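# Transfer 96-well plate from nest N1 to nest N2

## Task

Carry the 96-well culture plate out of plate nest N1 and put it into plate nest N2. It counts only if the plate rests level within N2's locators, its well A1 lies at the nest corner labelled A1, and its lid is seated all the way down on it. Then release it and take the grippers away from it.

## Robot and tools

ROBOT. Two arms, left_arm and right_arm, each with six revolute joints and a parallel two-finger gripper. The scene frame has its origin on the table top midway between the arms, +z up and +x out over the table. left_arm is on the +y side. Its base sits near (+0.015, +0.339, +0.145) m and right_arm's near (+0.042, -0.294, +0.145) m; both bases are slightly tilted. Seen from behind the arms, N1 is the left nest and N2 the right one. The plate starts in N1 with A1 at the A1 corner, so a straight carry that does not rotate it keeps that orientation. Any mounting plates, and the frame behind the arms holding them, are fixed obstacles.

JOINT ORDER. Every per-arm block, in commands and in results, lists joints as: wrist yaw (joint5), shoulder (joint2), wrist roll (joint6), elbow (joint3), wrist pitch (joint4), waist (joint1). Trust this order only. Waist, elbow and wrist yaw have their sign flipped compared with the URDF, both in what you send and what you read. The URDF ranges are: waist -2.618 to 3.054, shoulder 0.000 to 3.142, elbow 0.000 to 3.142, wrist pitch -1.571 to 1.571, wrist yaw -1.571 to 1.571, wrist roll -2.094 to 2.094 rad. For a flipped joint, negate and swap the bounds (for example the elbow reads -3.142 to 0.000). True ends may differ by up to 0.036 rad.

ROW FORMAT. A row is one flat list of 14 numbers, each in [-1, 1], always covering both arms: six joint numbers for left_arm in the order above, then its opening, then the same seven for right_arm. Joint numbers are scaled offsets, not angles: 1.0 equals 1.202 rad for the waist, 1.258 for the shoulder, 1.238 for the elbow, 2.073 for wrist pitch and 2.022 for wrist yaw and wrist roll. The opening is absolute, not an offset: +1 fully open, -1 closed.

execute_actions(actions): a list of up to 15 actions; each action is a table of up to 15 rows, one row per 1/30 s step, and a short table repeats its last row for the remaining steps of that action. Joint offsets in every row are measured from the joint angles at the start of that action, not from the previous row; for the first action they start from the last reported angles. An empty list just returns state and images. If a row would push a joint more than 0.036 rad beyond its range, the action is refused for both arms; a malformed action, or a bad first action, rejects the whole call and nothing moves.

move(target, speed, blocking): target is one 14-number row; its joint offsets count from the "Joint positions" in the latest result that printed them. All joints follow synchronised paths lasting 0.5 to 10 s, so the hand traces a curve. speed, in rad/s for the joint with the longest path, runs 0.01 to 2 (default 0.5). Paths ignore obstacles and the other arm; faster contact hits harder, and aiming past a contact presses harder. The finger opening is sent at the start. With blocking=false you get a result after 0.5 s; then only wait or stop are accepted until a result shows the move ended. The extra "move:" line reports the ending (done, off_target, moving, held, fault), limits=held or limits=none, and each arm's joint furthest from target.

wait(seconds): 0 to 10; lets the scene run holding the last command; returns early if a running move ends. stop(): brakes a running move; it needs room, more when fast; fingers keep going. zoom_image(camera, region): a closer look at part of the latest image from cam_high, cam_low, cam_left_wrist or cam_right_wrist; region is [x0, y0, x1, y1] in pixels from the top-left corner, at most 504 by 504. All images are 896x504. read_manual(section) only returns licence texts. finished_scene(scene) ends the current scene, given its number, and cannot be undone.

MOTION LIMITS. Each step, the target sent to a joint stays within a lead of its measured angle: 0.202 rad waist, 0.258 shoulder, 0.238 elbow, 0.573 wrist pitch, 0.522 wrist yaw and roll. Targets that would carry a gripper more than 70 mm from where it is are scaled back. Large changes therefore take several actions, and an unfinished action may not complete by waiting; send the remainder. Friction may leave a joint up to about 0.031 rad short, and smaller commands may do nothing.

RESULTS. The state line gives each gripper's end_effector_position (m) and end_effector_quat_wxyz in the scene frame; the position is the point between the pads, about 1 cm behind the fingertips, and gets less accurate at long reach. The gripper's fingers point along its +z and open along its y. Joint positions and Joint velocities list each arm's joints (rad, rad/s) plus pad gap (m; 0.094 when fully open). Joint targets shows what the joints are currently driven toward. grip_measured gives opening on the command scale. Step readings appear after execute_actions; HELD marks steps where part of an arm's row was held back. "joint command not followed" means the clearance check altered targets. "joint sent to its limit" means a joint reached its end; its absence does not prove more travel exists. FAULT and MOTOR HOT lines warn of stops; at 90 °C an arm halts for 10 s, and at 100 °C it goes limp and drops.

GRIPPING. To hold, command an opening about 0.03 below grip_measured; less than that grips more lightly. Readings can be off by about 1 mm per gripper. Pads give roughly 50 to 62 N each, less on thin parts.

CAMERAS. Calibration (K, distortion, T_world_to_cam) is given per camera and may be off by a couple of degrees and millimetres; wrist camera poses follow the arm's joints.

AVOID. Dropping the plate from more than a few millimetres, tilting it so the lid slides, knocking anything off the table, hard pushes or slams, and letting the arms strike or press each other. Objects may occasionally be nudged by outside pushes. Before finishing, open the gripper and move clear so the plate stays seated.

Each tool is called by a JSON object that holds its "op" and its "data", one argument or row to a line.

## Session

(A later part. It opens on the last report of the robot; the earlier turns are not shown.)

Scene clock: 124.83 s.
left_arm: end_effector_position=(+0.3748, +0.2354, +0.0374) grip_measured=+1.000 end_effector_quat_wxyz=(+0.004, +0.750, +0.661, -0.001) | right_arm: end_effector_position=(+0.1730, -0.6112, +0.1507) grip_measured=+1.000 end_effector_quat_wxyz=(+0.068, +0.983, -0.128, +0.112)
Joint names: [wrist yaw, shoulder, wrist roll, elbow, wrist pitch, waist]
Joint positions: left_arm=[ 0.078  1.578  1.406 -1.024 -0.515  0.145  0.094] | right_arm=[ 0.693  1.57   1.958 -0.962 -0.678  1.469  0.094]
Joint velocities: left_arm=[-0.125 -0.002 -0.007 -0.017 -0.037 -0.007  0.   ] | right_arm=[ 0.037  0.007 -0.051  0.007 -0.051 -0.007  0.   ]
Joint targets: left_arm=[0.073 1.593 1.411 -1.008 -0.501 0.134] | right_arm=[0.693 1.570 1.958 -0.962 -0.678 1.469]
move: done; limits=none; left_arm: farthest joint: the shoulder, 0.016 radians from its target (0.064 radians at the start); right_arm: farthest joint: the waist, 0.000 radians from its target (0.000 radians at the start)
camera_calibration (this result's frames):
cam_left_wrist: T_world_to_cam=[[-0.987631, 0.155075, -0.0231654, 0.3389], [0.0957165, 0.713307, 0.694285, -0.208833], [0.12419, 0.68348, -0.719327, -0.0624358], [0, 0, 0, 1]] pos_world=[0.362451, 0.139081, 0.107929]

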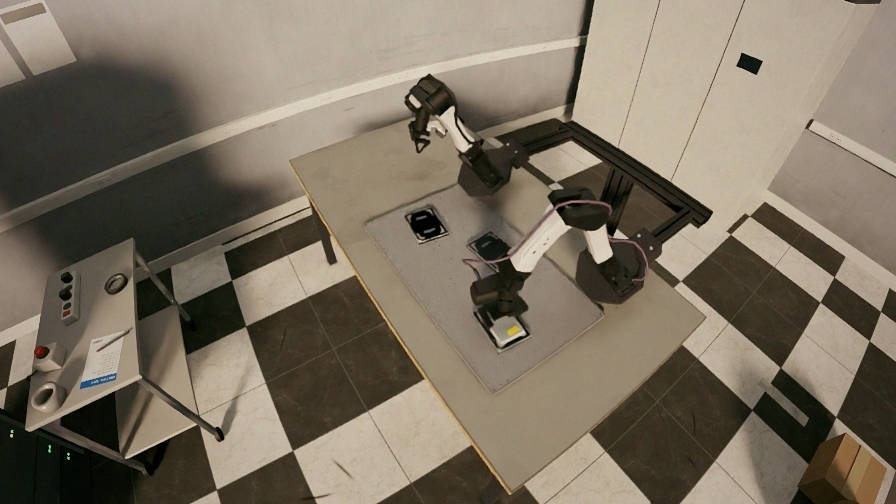

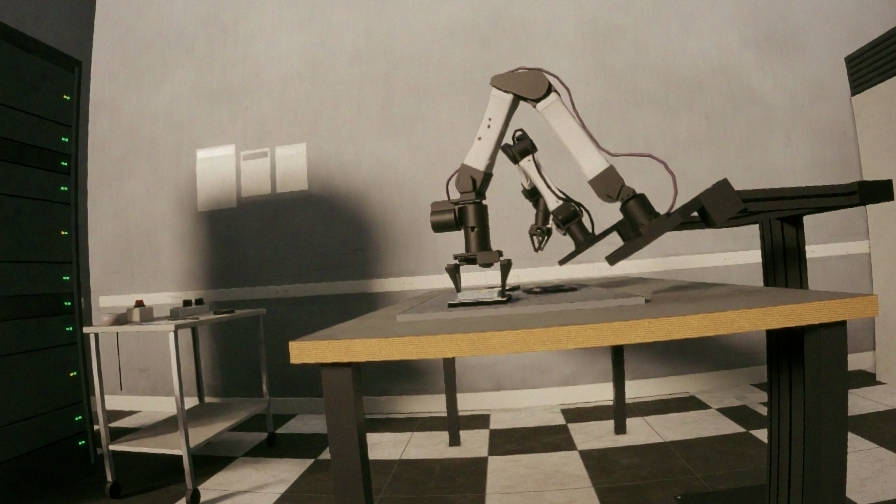

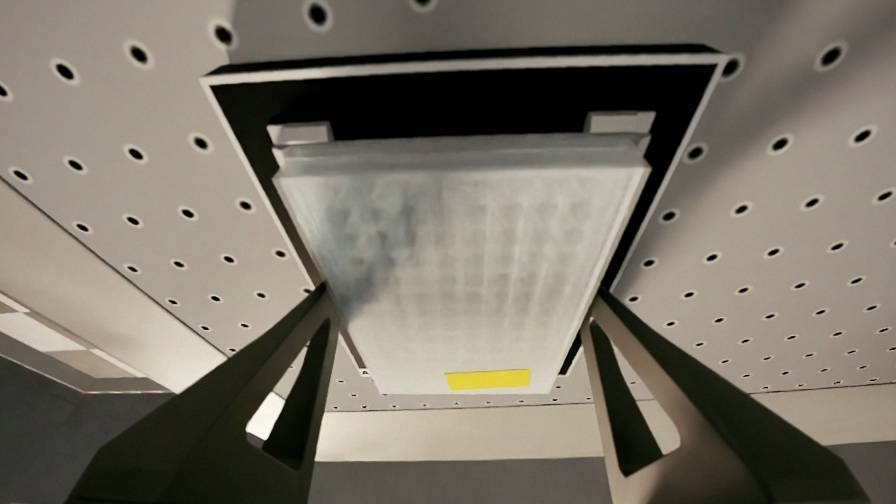

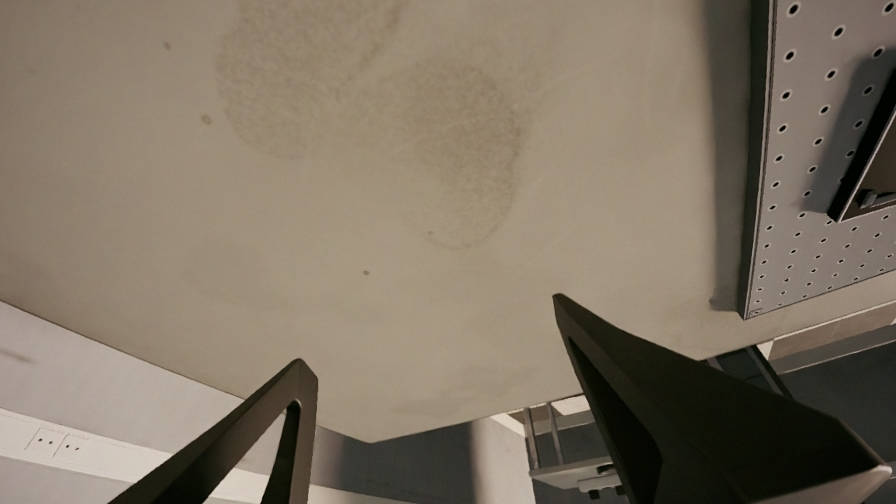

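{"op": "move", "data": {
  "target": [-0.003,0.029,0.003,0.018,0.021,-0.009,1,0,0,0,0,0,0,1],
  "speed": 0.05
}}

{"op": "zoom_image", "data": {
  "camera": "cam_low",
  "region": [430, 250, 550, 320]
}}

{"op": "zoom_image", "data": {
  "camera": "cam_left_wrist",
  "region": [200, 60, 700, 400]
}}

Scene clock: 130.00 s.
left_arm: end_effector_position=(+0.3770, +0.2346, +0.0372) grip_measured=+1.000 end_effector_quat_wxyz=(+0.008, +0.750, +0.661, +0.001) | right_arm: end_effector_position=(+0.1730, -0.6112, +0.1507) grip_measured=+1.000 end_effector_quat_wxyz=(+0.068, +0.983, -0.128, +0.112)
Joint names: [wrist yaw, shoulder, wrist roll, elbow, wrist pitch, waist]
Joint positions: left_arm=[ 0.078  1.578  1.407 -1.024 -0.505  0.145  0.094] | right_arm=[ 0.693  1.57   1.958 -0.962 -0.678  1.469  0.094]
Joint velocities: left_arm=[ 0.007 -0.002  0.022  0.012 -0.081  0.002  0.   ] | right_arm=[ 0.051 -0.002 -0.007  0.022 -0.007  0.012  0.   ]
Joint targets: left_arm=[0.072 1.614 1.412 -1.002 -0.472 0.134] | right_arm=[0.693 1.570 1.958 -0.962 -0.678 1.469]
move: off_target (left_arm); limits=none; left_arm: farthest joint: the shoulder, 0.036 radians from its target (0.037 radians at the start); right_arm: farthest joint: the waist, 0.000 radians from its target (0.000 radians at the start)
camera_calibration (this result's frames):
cam_left_wrist: T_world_to_cam=[[-0.987273, 0.155748, -0.0321616, 0.341187], [0.0902684, 0.715298, 0.692965, -0.206737], [0.130933, 0.681243, -0.720253, -0.0643333], [0, 0, 0, 1]] pos_world=[0.36393, 0.138566, 0.107898]

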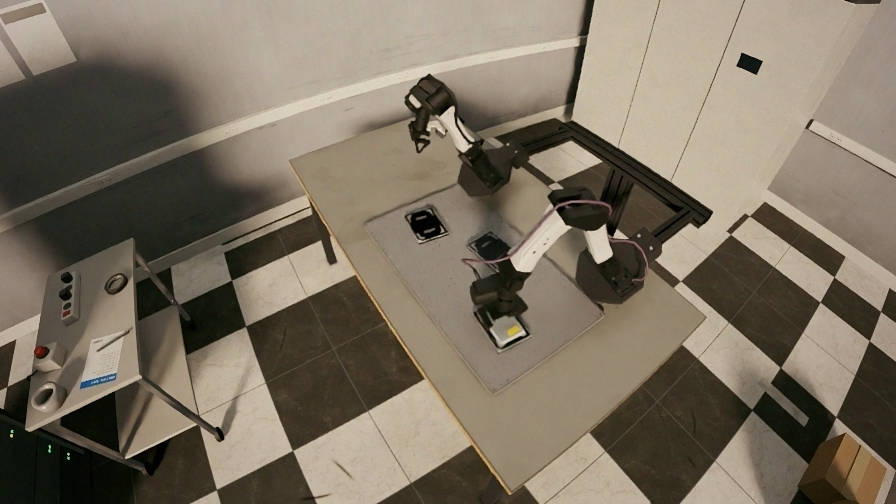

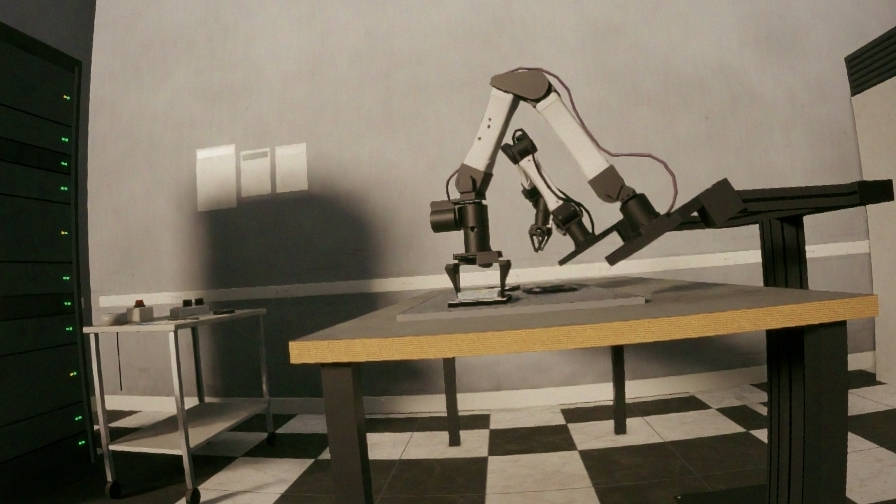

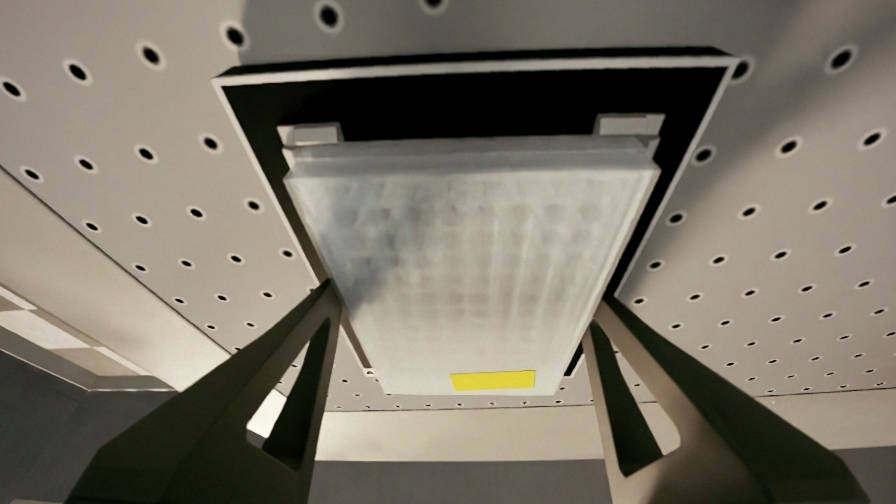

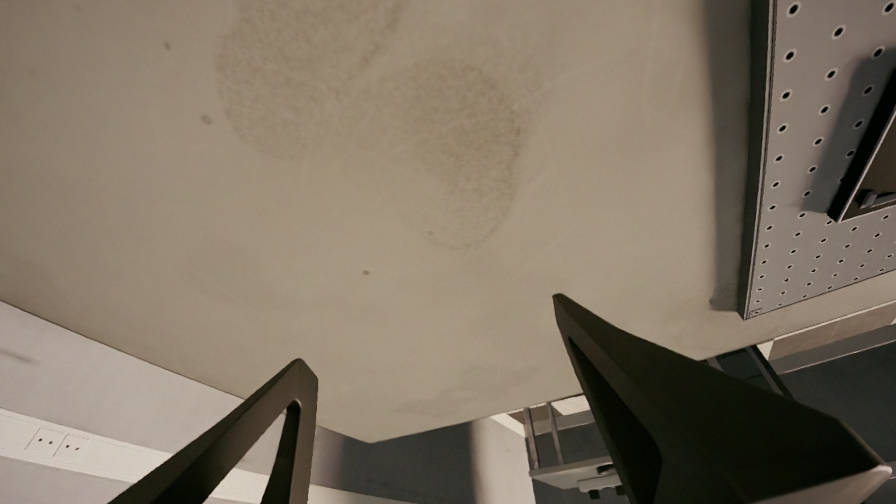

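Region (430, 250, 550, 320) of cam_low's 896x504 image, scaled by 4.200, with more detail than that image has; it fills the top 294 rows of this view, and the rest is white.

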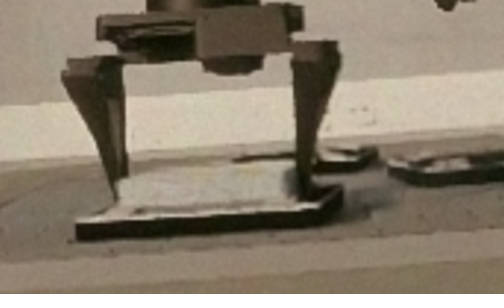

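Region (200, 60, 700, 400) of cam_left_wrist's 896x504 image, scaled by 1.008, with more detail than that image has; it fills the top 343 rows of this view, and the rest is white.

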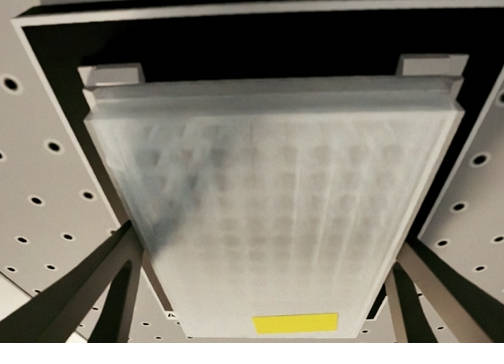

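{"op": "execute_actions", "data": {
  "actions": [
    [[0,-0.008,0,0,-0.008,0,1,0,0,0,0,0,0,1]],
    [[0,0,0,0,0,0,0.9,0,0,0,0,0,0,1]],
    [[0,0,0,0,0,0,0.84,0,0,0,0,0,0,1]],
    [[0,0,0,0,0,0,0.77,0,0,0,0,0,0,1]],
    [[0,0,0,0,0,0,0.77,0,0,0,0,0,0,1]]
  ]
}}

Scene clock: 135.73 s.
left_arm: end_effector_position=(+0.3741, +0.2353, +0.0371) grip_measured=+0.807 end_effector_quat_wxyz=(+0.003, +0.751, +0.660, -0.002) | right_arm: end_effector_position=(+0.1730, -0.6112, +0.1507) grip_measured=+1.000 end_effector_quat_wxyz=(+0.068, +0.983, -0.128, +0.112)
Joint names: [wrist yaw, shoulder, wrist roll, elbow, wrist pitch, waist]
Joint positions: left_arm=[ 0.077  1.578  1.408 -1.024 -0.517  0.145  0.085] | right_arm=[ 0.693  1.57   1.958 -0.962 -0.678  1.469  0.094]
Joint velocities: left_arm=[-0.022  0.002  0.022  0.007  0.066 -0.017  0.001] | right_arm=[ 0.051  0.022  0.022  0.002 -0.051  0.012  0.   ]
Joint targets: left_arm=[0.077 1.578 1.408 -1.024 -0.517 0.145] | right_arm=[0.693 1.570 1.958 -0.962 -0.678 1.469]
Step readings (joint positions; steps 1 to 15: 1st action; 16 to 30: 2nd action; 31 to 45: 3rd action; 46 to 60: 4th action; 61 to 75: 5th action):
0: left_arm=[0.078 1.578 1.408 -1.024 -0.505 0.145] | right_arm=[0.693 1.570 1.958 -0.962 -0.678 1.469]
1: left_arm=[0.078 1.578 1.408 -1.024 -0.507 0.145] | right_arm=[0.693 1.570 1.958 -0.962 -0.678 1.469]
2: left_arm=[0.078 1.578 1.408 -1.024 -0.507 0.145] | right_arm=[0.693 1.570 1.958 -0.962 -0.678 1.469]
4: left_arm=[0.078 1.578 1.408 -1.024 -0.509 0.145] | right_arm=[0.693 1.570 1.958 -0.962 -0.678 1.469]
8: left_arm=[0.078 1.578 1.408 -1.024 -0.510 0.145] | right_arm=[0.693 1.570 1.958 -0.962 -0.678 1.469]
15: left_arm=[0.078 1.578 1.408 -1.024 -0.510 0.145] | right_arm=[0.693 1.570 1.958 -0.962 -0.678 1.469]
16: left_arm=[0.078 1.578 1.408 -1.024 -0.510 0.145] | right_arm=[0.693 1.570 1.958 -0.962 -0.678 1.469]
17: left_arm=[0.078 1.578 1.408 -1.024 -0.510 0.145] | right_arm=[0.693 1.570 1.958 -0.962 -0.678 1.469]
19: left_arm=[0.078 1.578 1.408 -1.024 -0.511 0.145] | right_arm=[0.693 1.570 1.958 -0.962 -0.678 1.469]
23: left_arm=[0.078 1.578 1.408 -1.024 -0.511 0.145] | right_arm=[0.693 1.570 1.958 -0.962 -0.678 1.469]
30: left_arm=[0.078 1.578 1.408 -1.024 -0.511 0.145] | right_arm=[0.693 1.570 1.958 -0.962 -0.678 1.469]
31: left_arm=[0.077 1.578 1.408 -1.024 -0.514 0.145] | right_arm=[0.693 1.570 1.958 -0.962 -0.678 1.469]
32: left_arm=[0.077 1.578 1.408 -1.024 -0.516 0.145] | right_arm=[0.693 1.570 1.958 -0.962 -0.678 1.469]
34: left_arm=[0.077 1.578 1.408 -1.024 -0.517 0.145] | right_arm=[0.693 1.570 1.958 -0.962 -0.678 1.469]
38: left_arm=[0.077 1.578 1.408 -1.024 -0.517 0.145] | right_arm=[0.693 1.570 1.958 -0.962 -0.678 1.469]
45: left_arm=[0.077 1.578 1.408 -1.024 -0.517 0.145] | right_arm=[0.693 1.570 1.958 -0.962 -0.678 1.469]
46: left_arm=[0.077 1.578 1.408 -1.024 -0.517 0.145] | right_arm=[0.693 1.570 1.958 -0.962 -0.678 1.469]
47: left_arm=[0.077 1.578 1.408 -1.024 -0.517 0.145] | right_arm=[0.693 1.570 1.958 -0.962 -0.678 1.469]
49: left_arm=[0.077 1.578 1.408 -1.024 -0.517 0.145] | right_arm=[0.693 1.570 1.958 -0.962 -0.678 1.469]
53: left_arm=[0.077 1.578 1.408 -1.024 -0.517 0.145] | right_arm=[0.693 1.570 1.958 -0.962 -0.678 1.469]
60: left_arm=[0.077 1.578 1.408 -1.024 -0.517 0.145] | right_arm=[0.693 1.570 1.958 -0.962 -0.678 1.469]
61: left_arm=[0.077 1.578 1.408 -1.024 -0.517 0.145] | right_arm=[0.693 1.570 1.958 -0.962 -0.678 1.469]
62: left_arm=[0.077 1.578 1.408 -1.024 -0.517 0.145] | right_arm=[0.693 1.570 1.958 -0.962 -0.678 1.469]
64: left_arm=[0.077 1.578 1.408 -1.024 -0.517 0.145] | right_arm=[0.693 1.570 1.958 -0.962 -0.678 1.469]
68: left_arm=[0.077 1.578 1.408 -1.024 -0.517 0.145] | right_arm=[0.693 1.570 1.958 -0.962 -0.678 1.469]
75: Joint positions above
camera_calibration (this result's frames):
cam_left_wrist: T_world_to_cam=[[-0.98736, 0.157176, -0.0203883, 0.337554], [0.0992272, 0.713327, 0.693771, -0.209888], [0.123588, 0.682979, -0.719907, -0.0621353], [0, 0, 0, 1]] pos_world=[0.361794, 0.139101, 0.107765]

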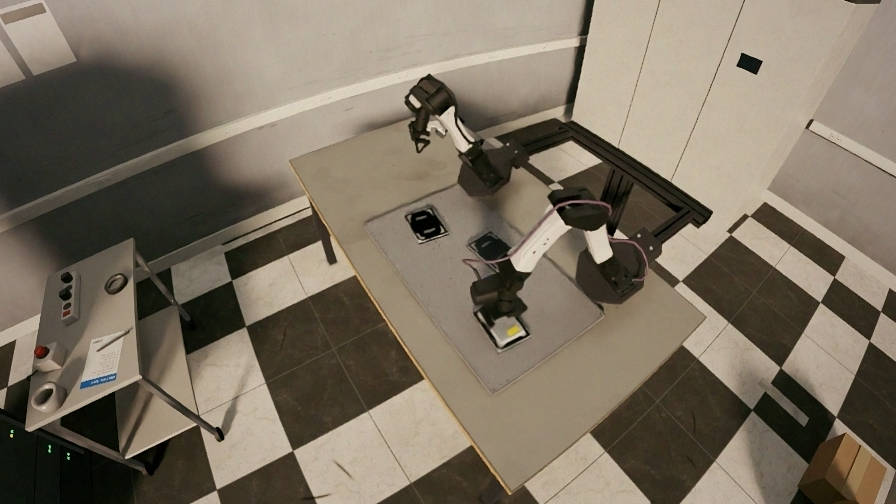

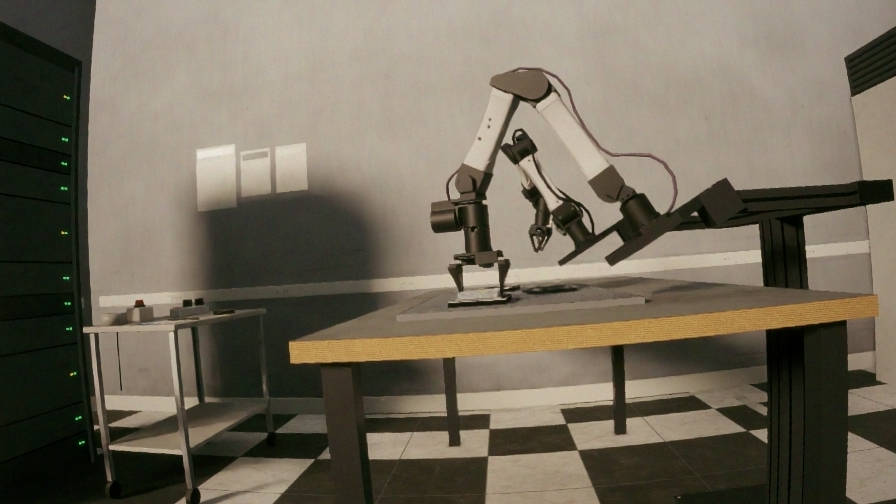

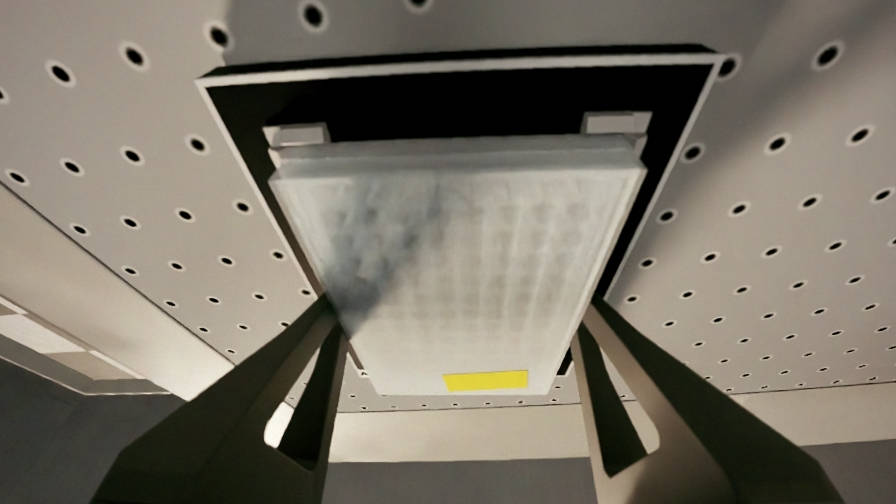

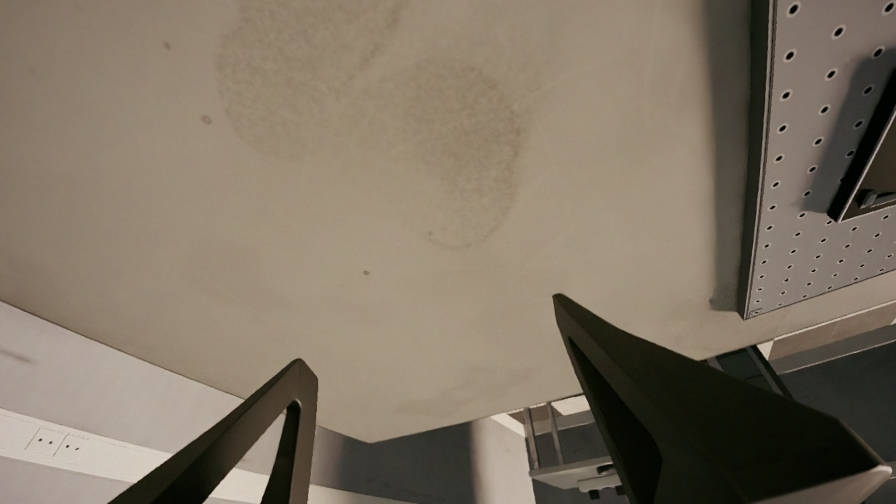

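{"op": "move", "data": {
  "target": [0,-0.084,0,-0.039,-0.067,0.006,0.77,0,0,0,0,0,0,1],
  "speed": 0.1
}}

{"op": "zoom_image", "data": {
  "camera": "cam_low",
  "region": [430, 230, 550, 320]
}}

Scene clock: 142.30 s.
left_arm: end_effector_position=(+0.3702, +0.2391, +0.0664) grip_measured=+0.807 end_effector_quat_wxyz=(-0.005, +0.751, +0.660, -0.007) | right_arm: end_effector_position=(+0.1730, -0.6112, +0.1507) grip_measured=+1.000 end_effector_quat_wxyz=(+0.068, +0.983, -0.128, +0.112)
Joint names: [wrist yaw, shoulder, wrist roll, elbow, wrist pitch, waist]
Joint positions: left_arm=[ 0.077  1.497  1.407 -1.052 -0.643  0.145  0.085] | right_arm=[ 0.693  1.57   1.958 -0.962 -0.678  1.469  0.094]
Joint velocities: left_arm=[ 0.051 -0.002 -0.081  0.002 -0.007  0.007  0.001] | right_arm=[-0.022 -0.012 -0.022  0.012 -0.022  0.007  0.   ]
Joint targets: left_arm=[0.077 1.473 1.407 -1.073 -0.656 0.152] | right_arm=[0.693 1.570 1.958 -0.962 -0.678 1.469]
move: off_target (left_arm); limits=none; left_arm: farthest joint: the shoulder, 0.025 radians from its target (0.106 radians at the start); right_arm: farthest joint: the waist, 0.000 radians from its target (0.000 radians at the start)
camera_calibration (this result's frames):
cam_left_wrist: T_world_to_cam=[[-0.987382, 0.158336, -0.00267797, 0.332277], [0.111912, 0.709643, 0.695616, -0.236405], [0.112042, 0.686539, -0.718409, -0.0398034], [0, 0, 0, 1]] pos_world=[0.359, 0.142479, 0.136742]

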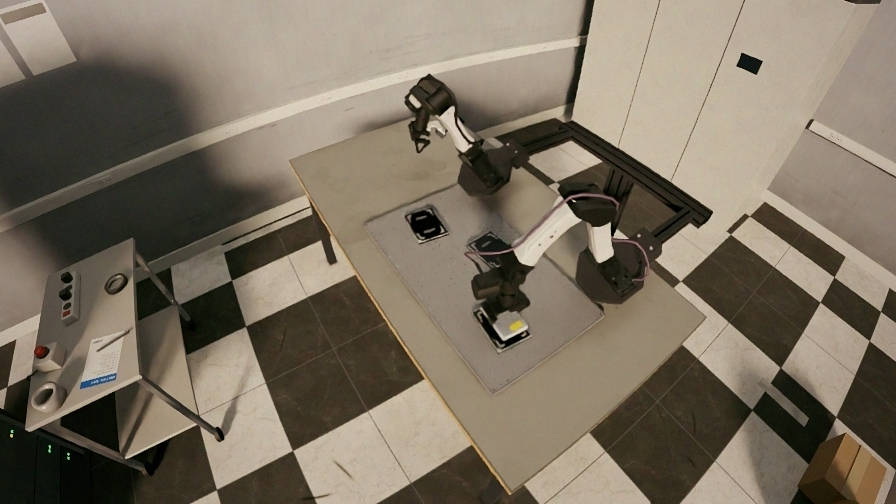

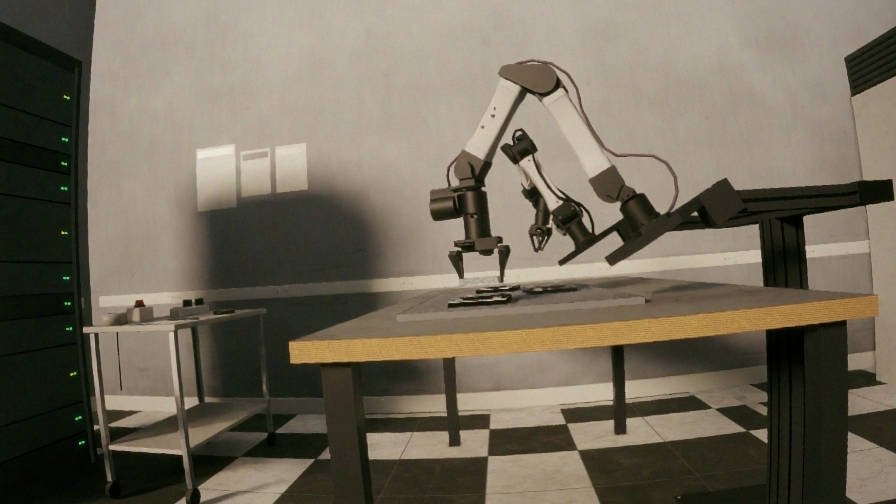

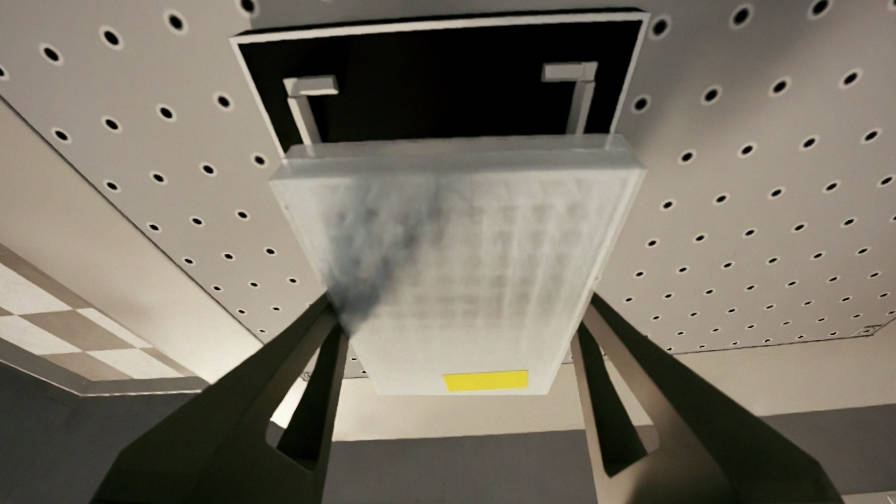

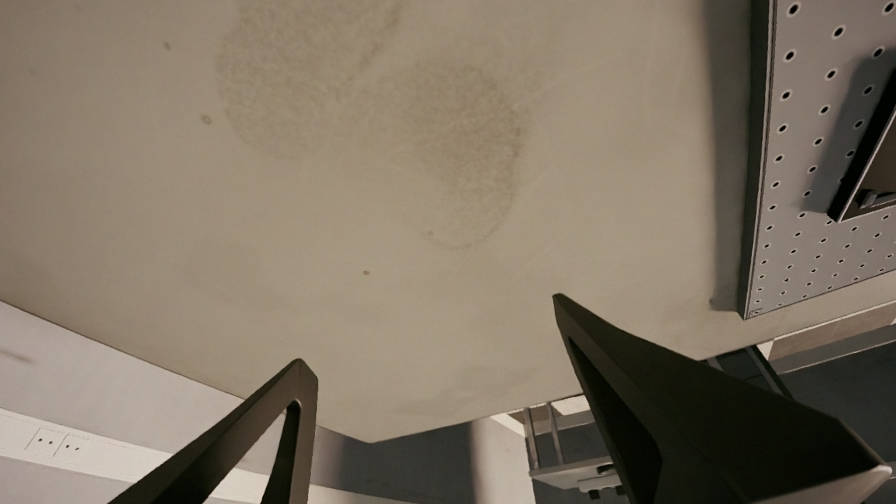

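Region (430, 230, 550, 320) of cam_low's 896x504 image, scaled by 4.200, with more detail than that image has; it fills the top 378 rows of this view, and the rest is white.

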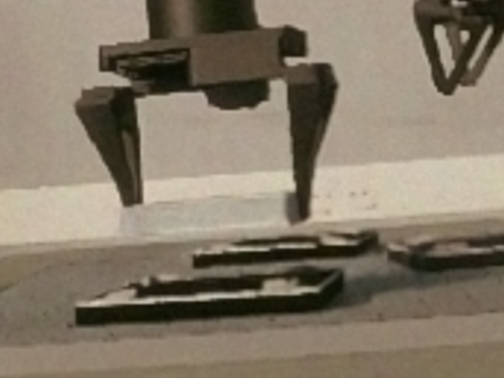

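{"op": "zoom_image", "data": {
  "camera": "cam_high",
  "region": [455, 280, 555, 365]
}}

Region (455, 280, 555, 365) of cam_high's 896x504 image, scaled by 5.040, with more detail than that image has; it fills the top 428 rows of this view, and the rest is white.

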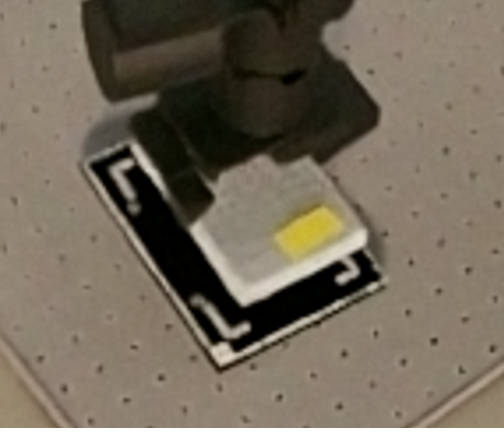

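{"op": "move", "data": {
  "target": [0.1313,0.455,-0.2774,-0.619,-0.1444,0.496,0.77,-0.3,-0.485,-0.078,0.0654,-0.1585,-0.75,1],
  "speed": 0.5
}}

Scene clock: 173.80 s.
left_arm: end_effector_position=(+0.3669, -0.0078, +0.0622) grip_measured=+0.807 end_effector_quat_wxyz=(-0.002, +0.749, +0.663, -0.004) | right_arm: end_effector_position=(+0.2877, -0.4397, +0.1813) grip_measured=+1.000 end_effector_quat_wxyz=(+0.069, +0.934, +0.347, -0.048)
Joint names: [wrist yaw, shoulder, wrist roll, elbow, wrist pitch, waist]
Joint positions: left_arm=[ 0.334  2.063  0.853 -1.794 -0.929  0.738  0.085] | right_arm=[ 0.097  0.979  1.811 -0.904 -0.993  0.575  0.094]
Joint velocities: left_arm=[ 0.066  0.007 -0.022 -0.007 -0.037  0.007  0.   ] | right_arm=[-0.007  0.007  0.037 -0.002 -0.051 -0.002  0.   ]
Joint targets: left_arm=[0.343 2.070 0.847 -1.818 -0.942 0.742] | right_arm=[0.086 0.960 1.800 -0.881 -1.007 0.568]
move: off_target (left_arm, right_arm); limits=none; left_arm: farthest joint: the elbow, 0.024 radians from its target (0.767 radians at the start); right_arm: farthest joint: the elbow, 0.023 radians from its target (0.081 radians at the start)
camera_calibration (this result's frames):
cam_left_wrist: T_world_to_cam=[[-0.988352, 0.151796, -0.0108554, 0.368855], [0.101439, 0.710287, 0.696565, -0.0540935], [0.113447, 0.68735, -0.717412, 0.126434], [0, 0, 0, 1]] pos_world=[0.355702, -0.104473, 0.132389]
cam_right_wrist: T_world_to_cam=[[-0.418616, 0.903872, -0.088177, 0.531303], [0.808885, 0.415234, 0.416277, -0.0840858], [0.412875, 0.102935, -0.904952, 0.195933], [0, 0, 0, 1]] pos_world=[0.209532, -0.465484, 0.259162]

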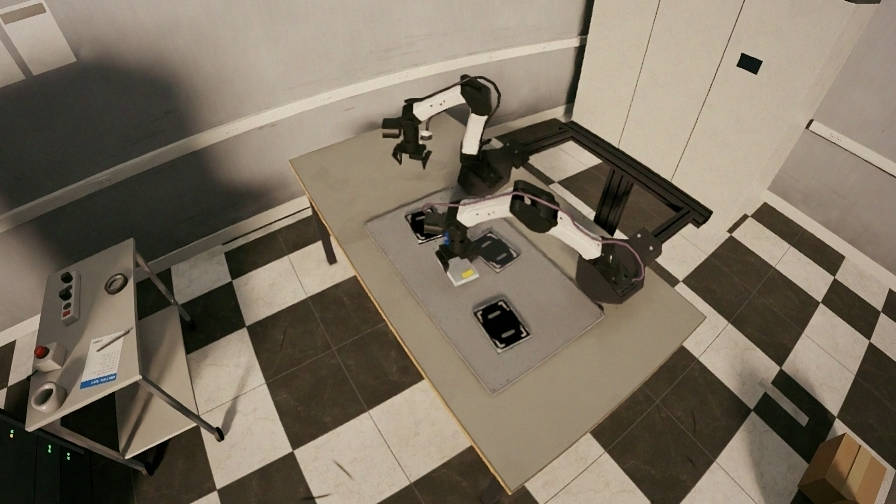

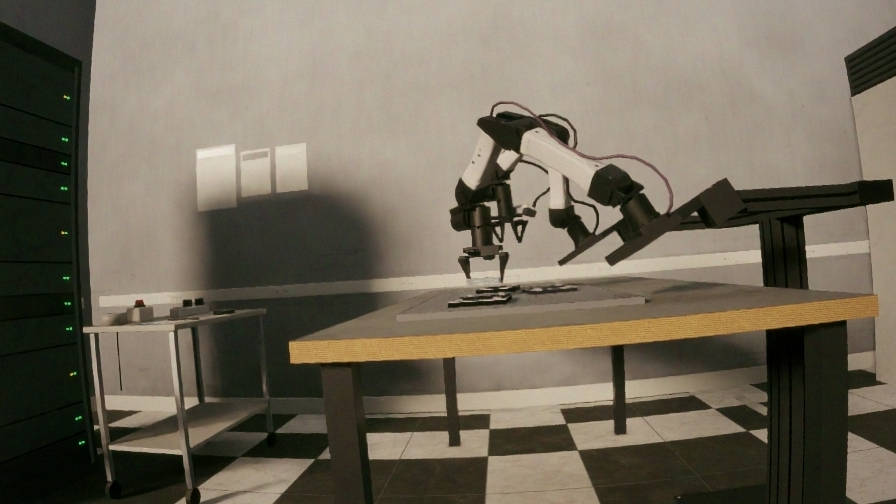

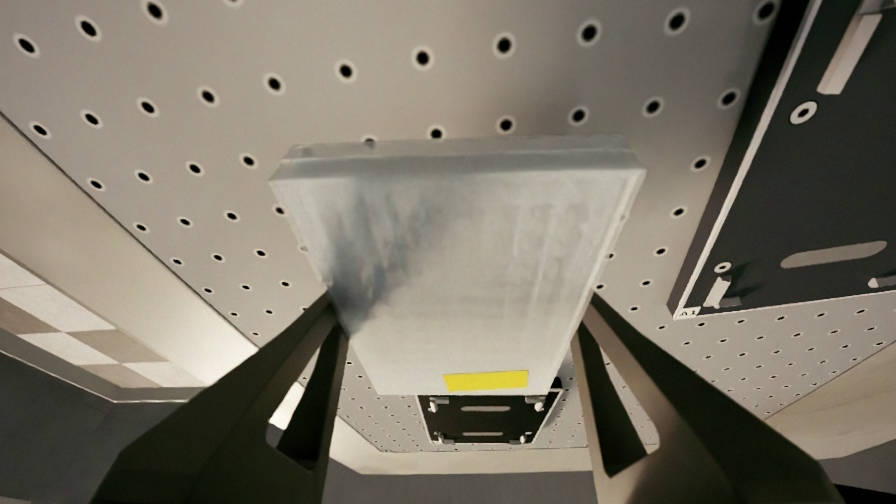

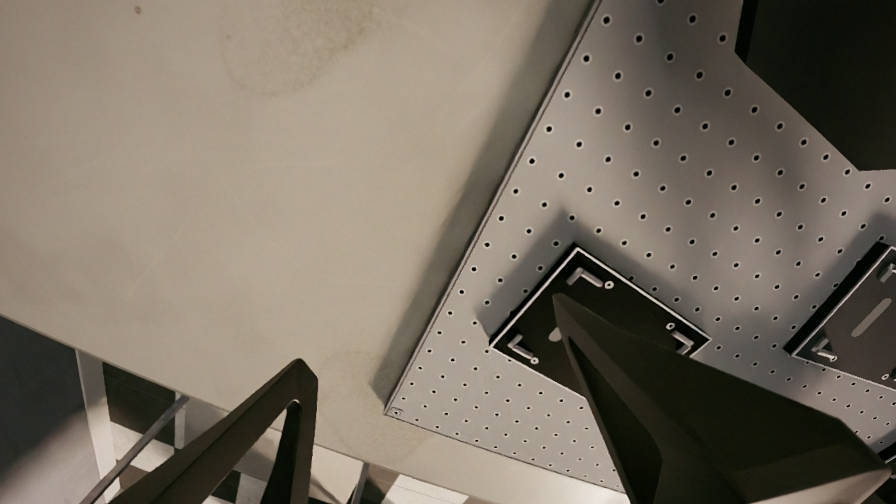

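{"op": "move", "data": {
  "target": [-0.003,0.0586,0.011,0.018,0.0449,-0.026,0.77,-0.115,-0.015,-0.005,0.019,-0.0065,-0.692,1],
  "speed": 0.4
}}

{"op": "zoom_image", "data": {
  "camera": "cam_low",
  "region": [430, 230, 590, 320]
}}

Scene clock: 182.17 s.
left_arm: end_effector_position=(+0.3724, -0.0108, +0.0322) grip_measured=+0.807 end_effector_quat_wxyz=(+0.001, +0.746, +0.666, +0.001) | right_arm: end_effector_position=(+0.3294, -0.2889, +0.1708) grip_measured=+1.000 end_effector_quat_wxyz=(+0.002, +0.754, +0.657, +0.008)
Joint names: [wrist yaw, shoulder, wrist roll, elbow, wrist pitch, waist]
Joint positions: left_arm=[ 0.334  2.127  0.87  -1.794 -0.849  0.714  0.085] | right_arm=[-0.126  0.979  1.811 -0.904 -0.993 -0.249  0.094]
Joint velocities: left_arm=[ 0.022  0.002  0.051  0.017 -0.007  0.032 -0.   ] | right_arm=[-0.022  0.012 -0.051  0.012  0.051  0.002  0.   ]
Joint targets: left_arm=[0.328 2.137 0.875 -1.772 -0.836 0.706] | right_arm=[-0.136 0.960 1.801 -0.880 -1.007 -0.257]
move: off_target (left_arm, right_arm); limits=none; left_arm: farthest joint: the elbow, 0.023 radians from its target (0.023 radians at the start); right_arm: farthest joint: the elbow, 0.023 radians from its target (0.023 radians at the start)
camera_calibration (this result's frames):
cam_left_wrist: T_world_to_cam=[[-0.989535, 0.142606, -0.0219803, 0.375102], [0.0868944, 0.710578, 0.698233, -0.0263311], [0.115191, 0.689016, -0.715533, 0.105671], [0, 0, 0, 1]] pos_world=[0.361293, -0.107591, 0.102241]
cam_right_wrist: T_world_to_cam=[[-0.913489, 0.405536, 0.0328407, 0.409915], [0.361476, 0.771891, 0.522991, 0.056147], [0.186742, 0.489618, -0.851705, 0.330736], [0, 0, 0, 1]] pos_world=[0.292395, -0.371509, 0.238863]

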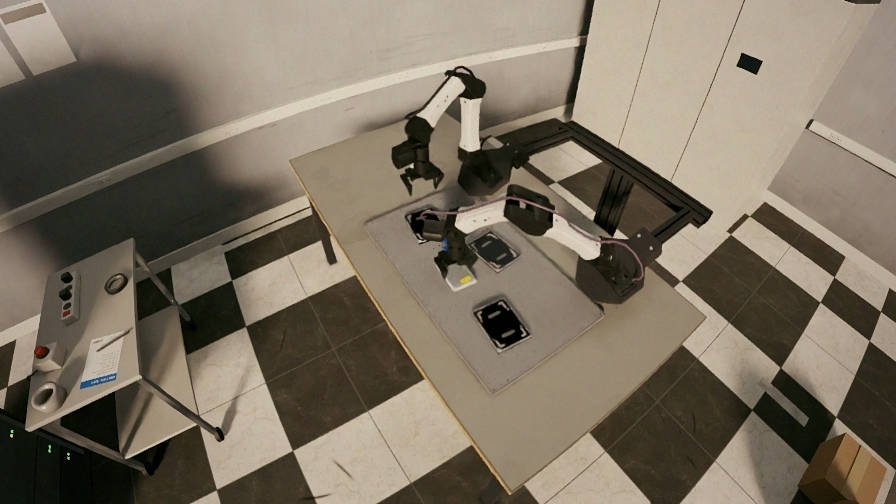

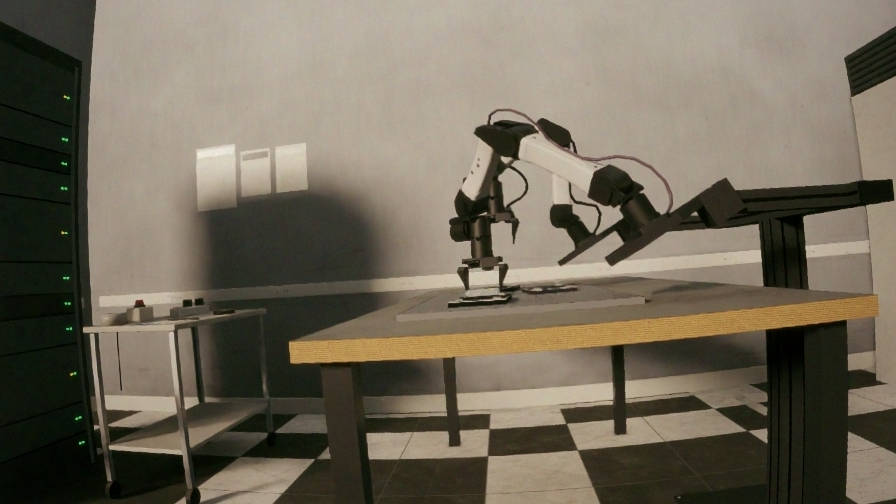

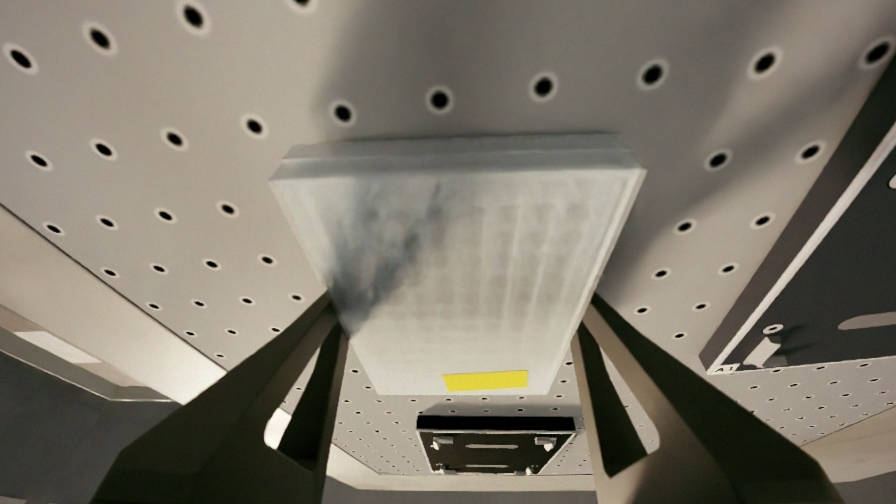

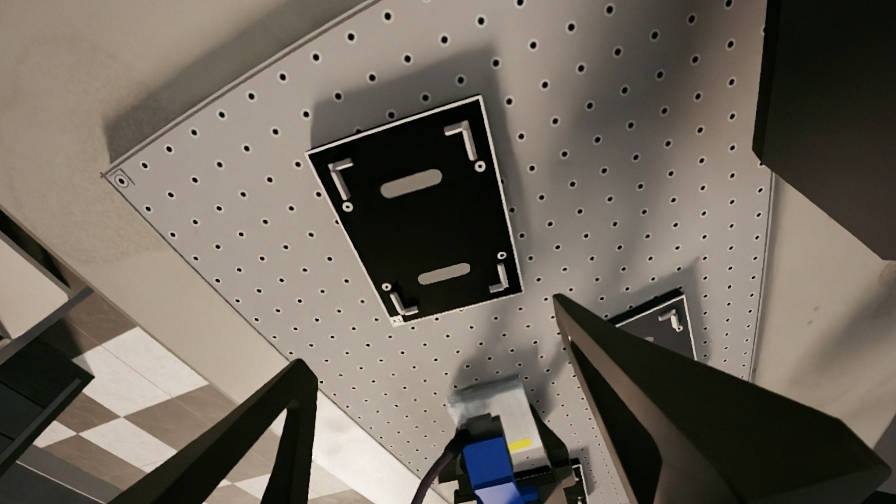

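Region (430, 230, 590, 320) of cam_low's 896x504 image, scaled by 3.150, with more detail than that image has; it fills the top 284 rows of this view, and the rest is white.

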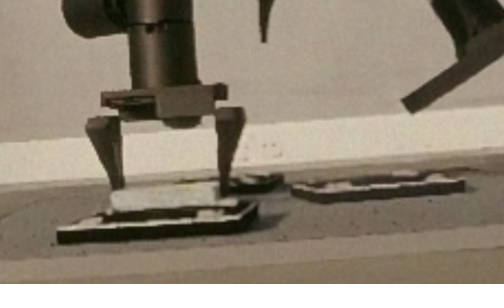

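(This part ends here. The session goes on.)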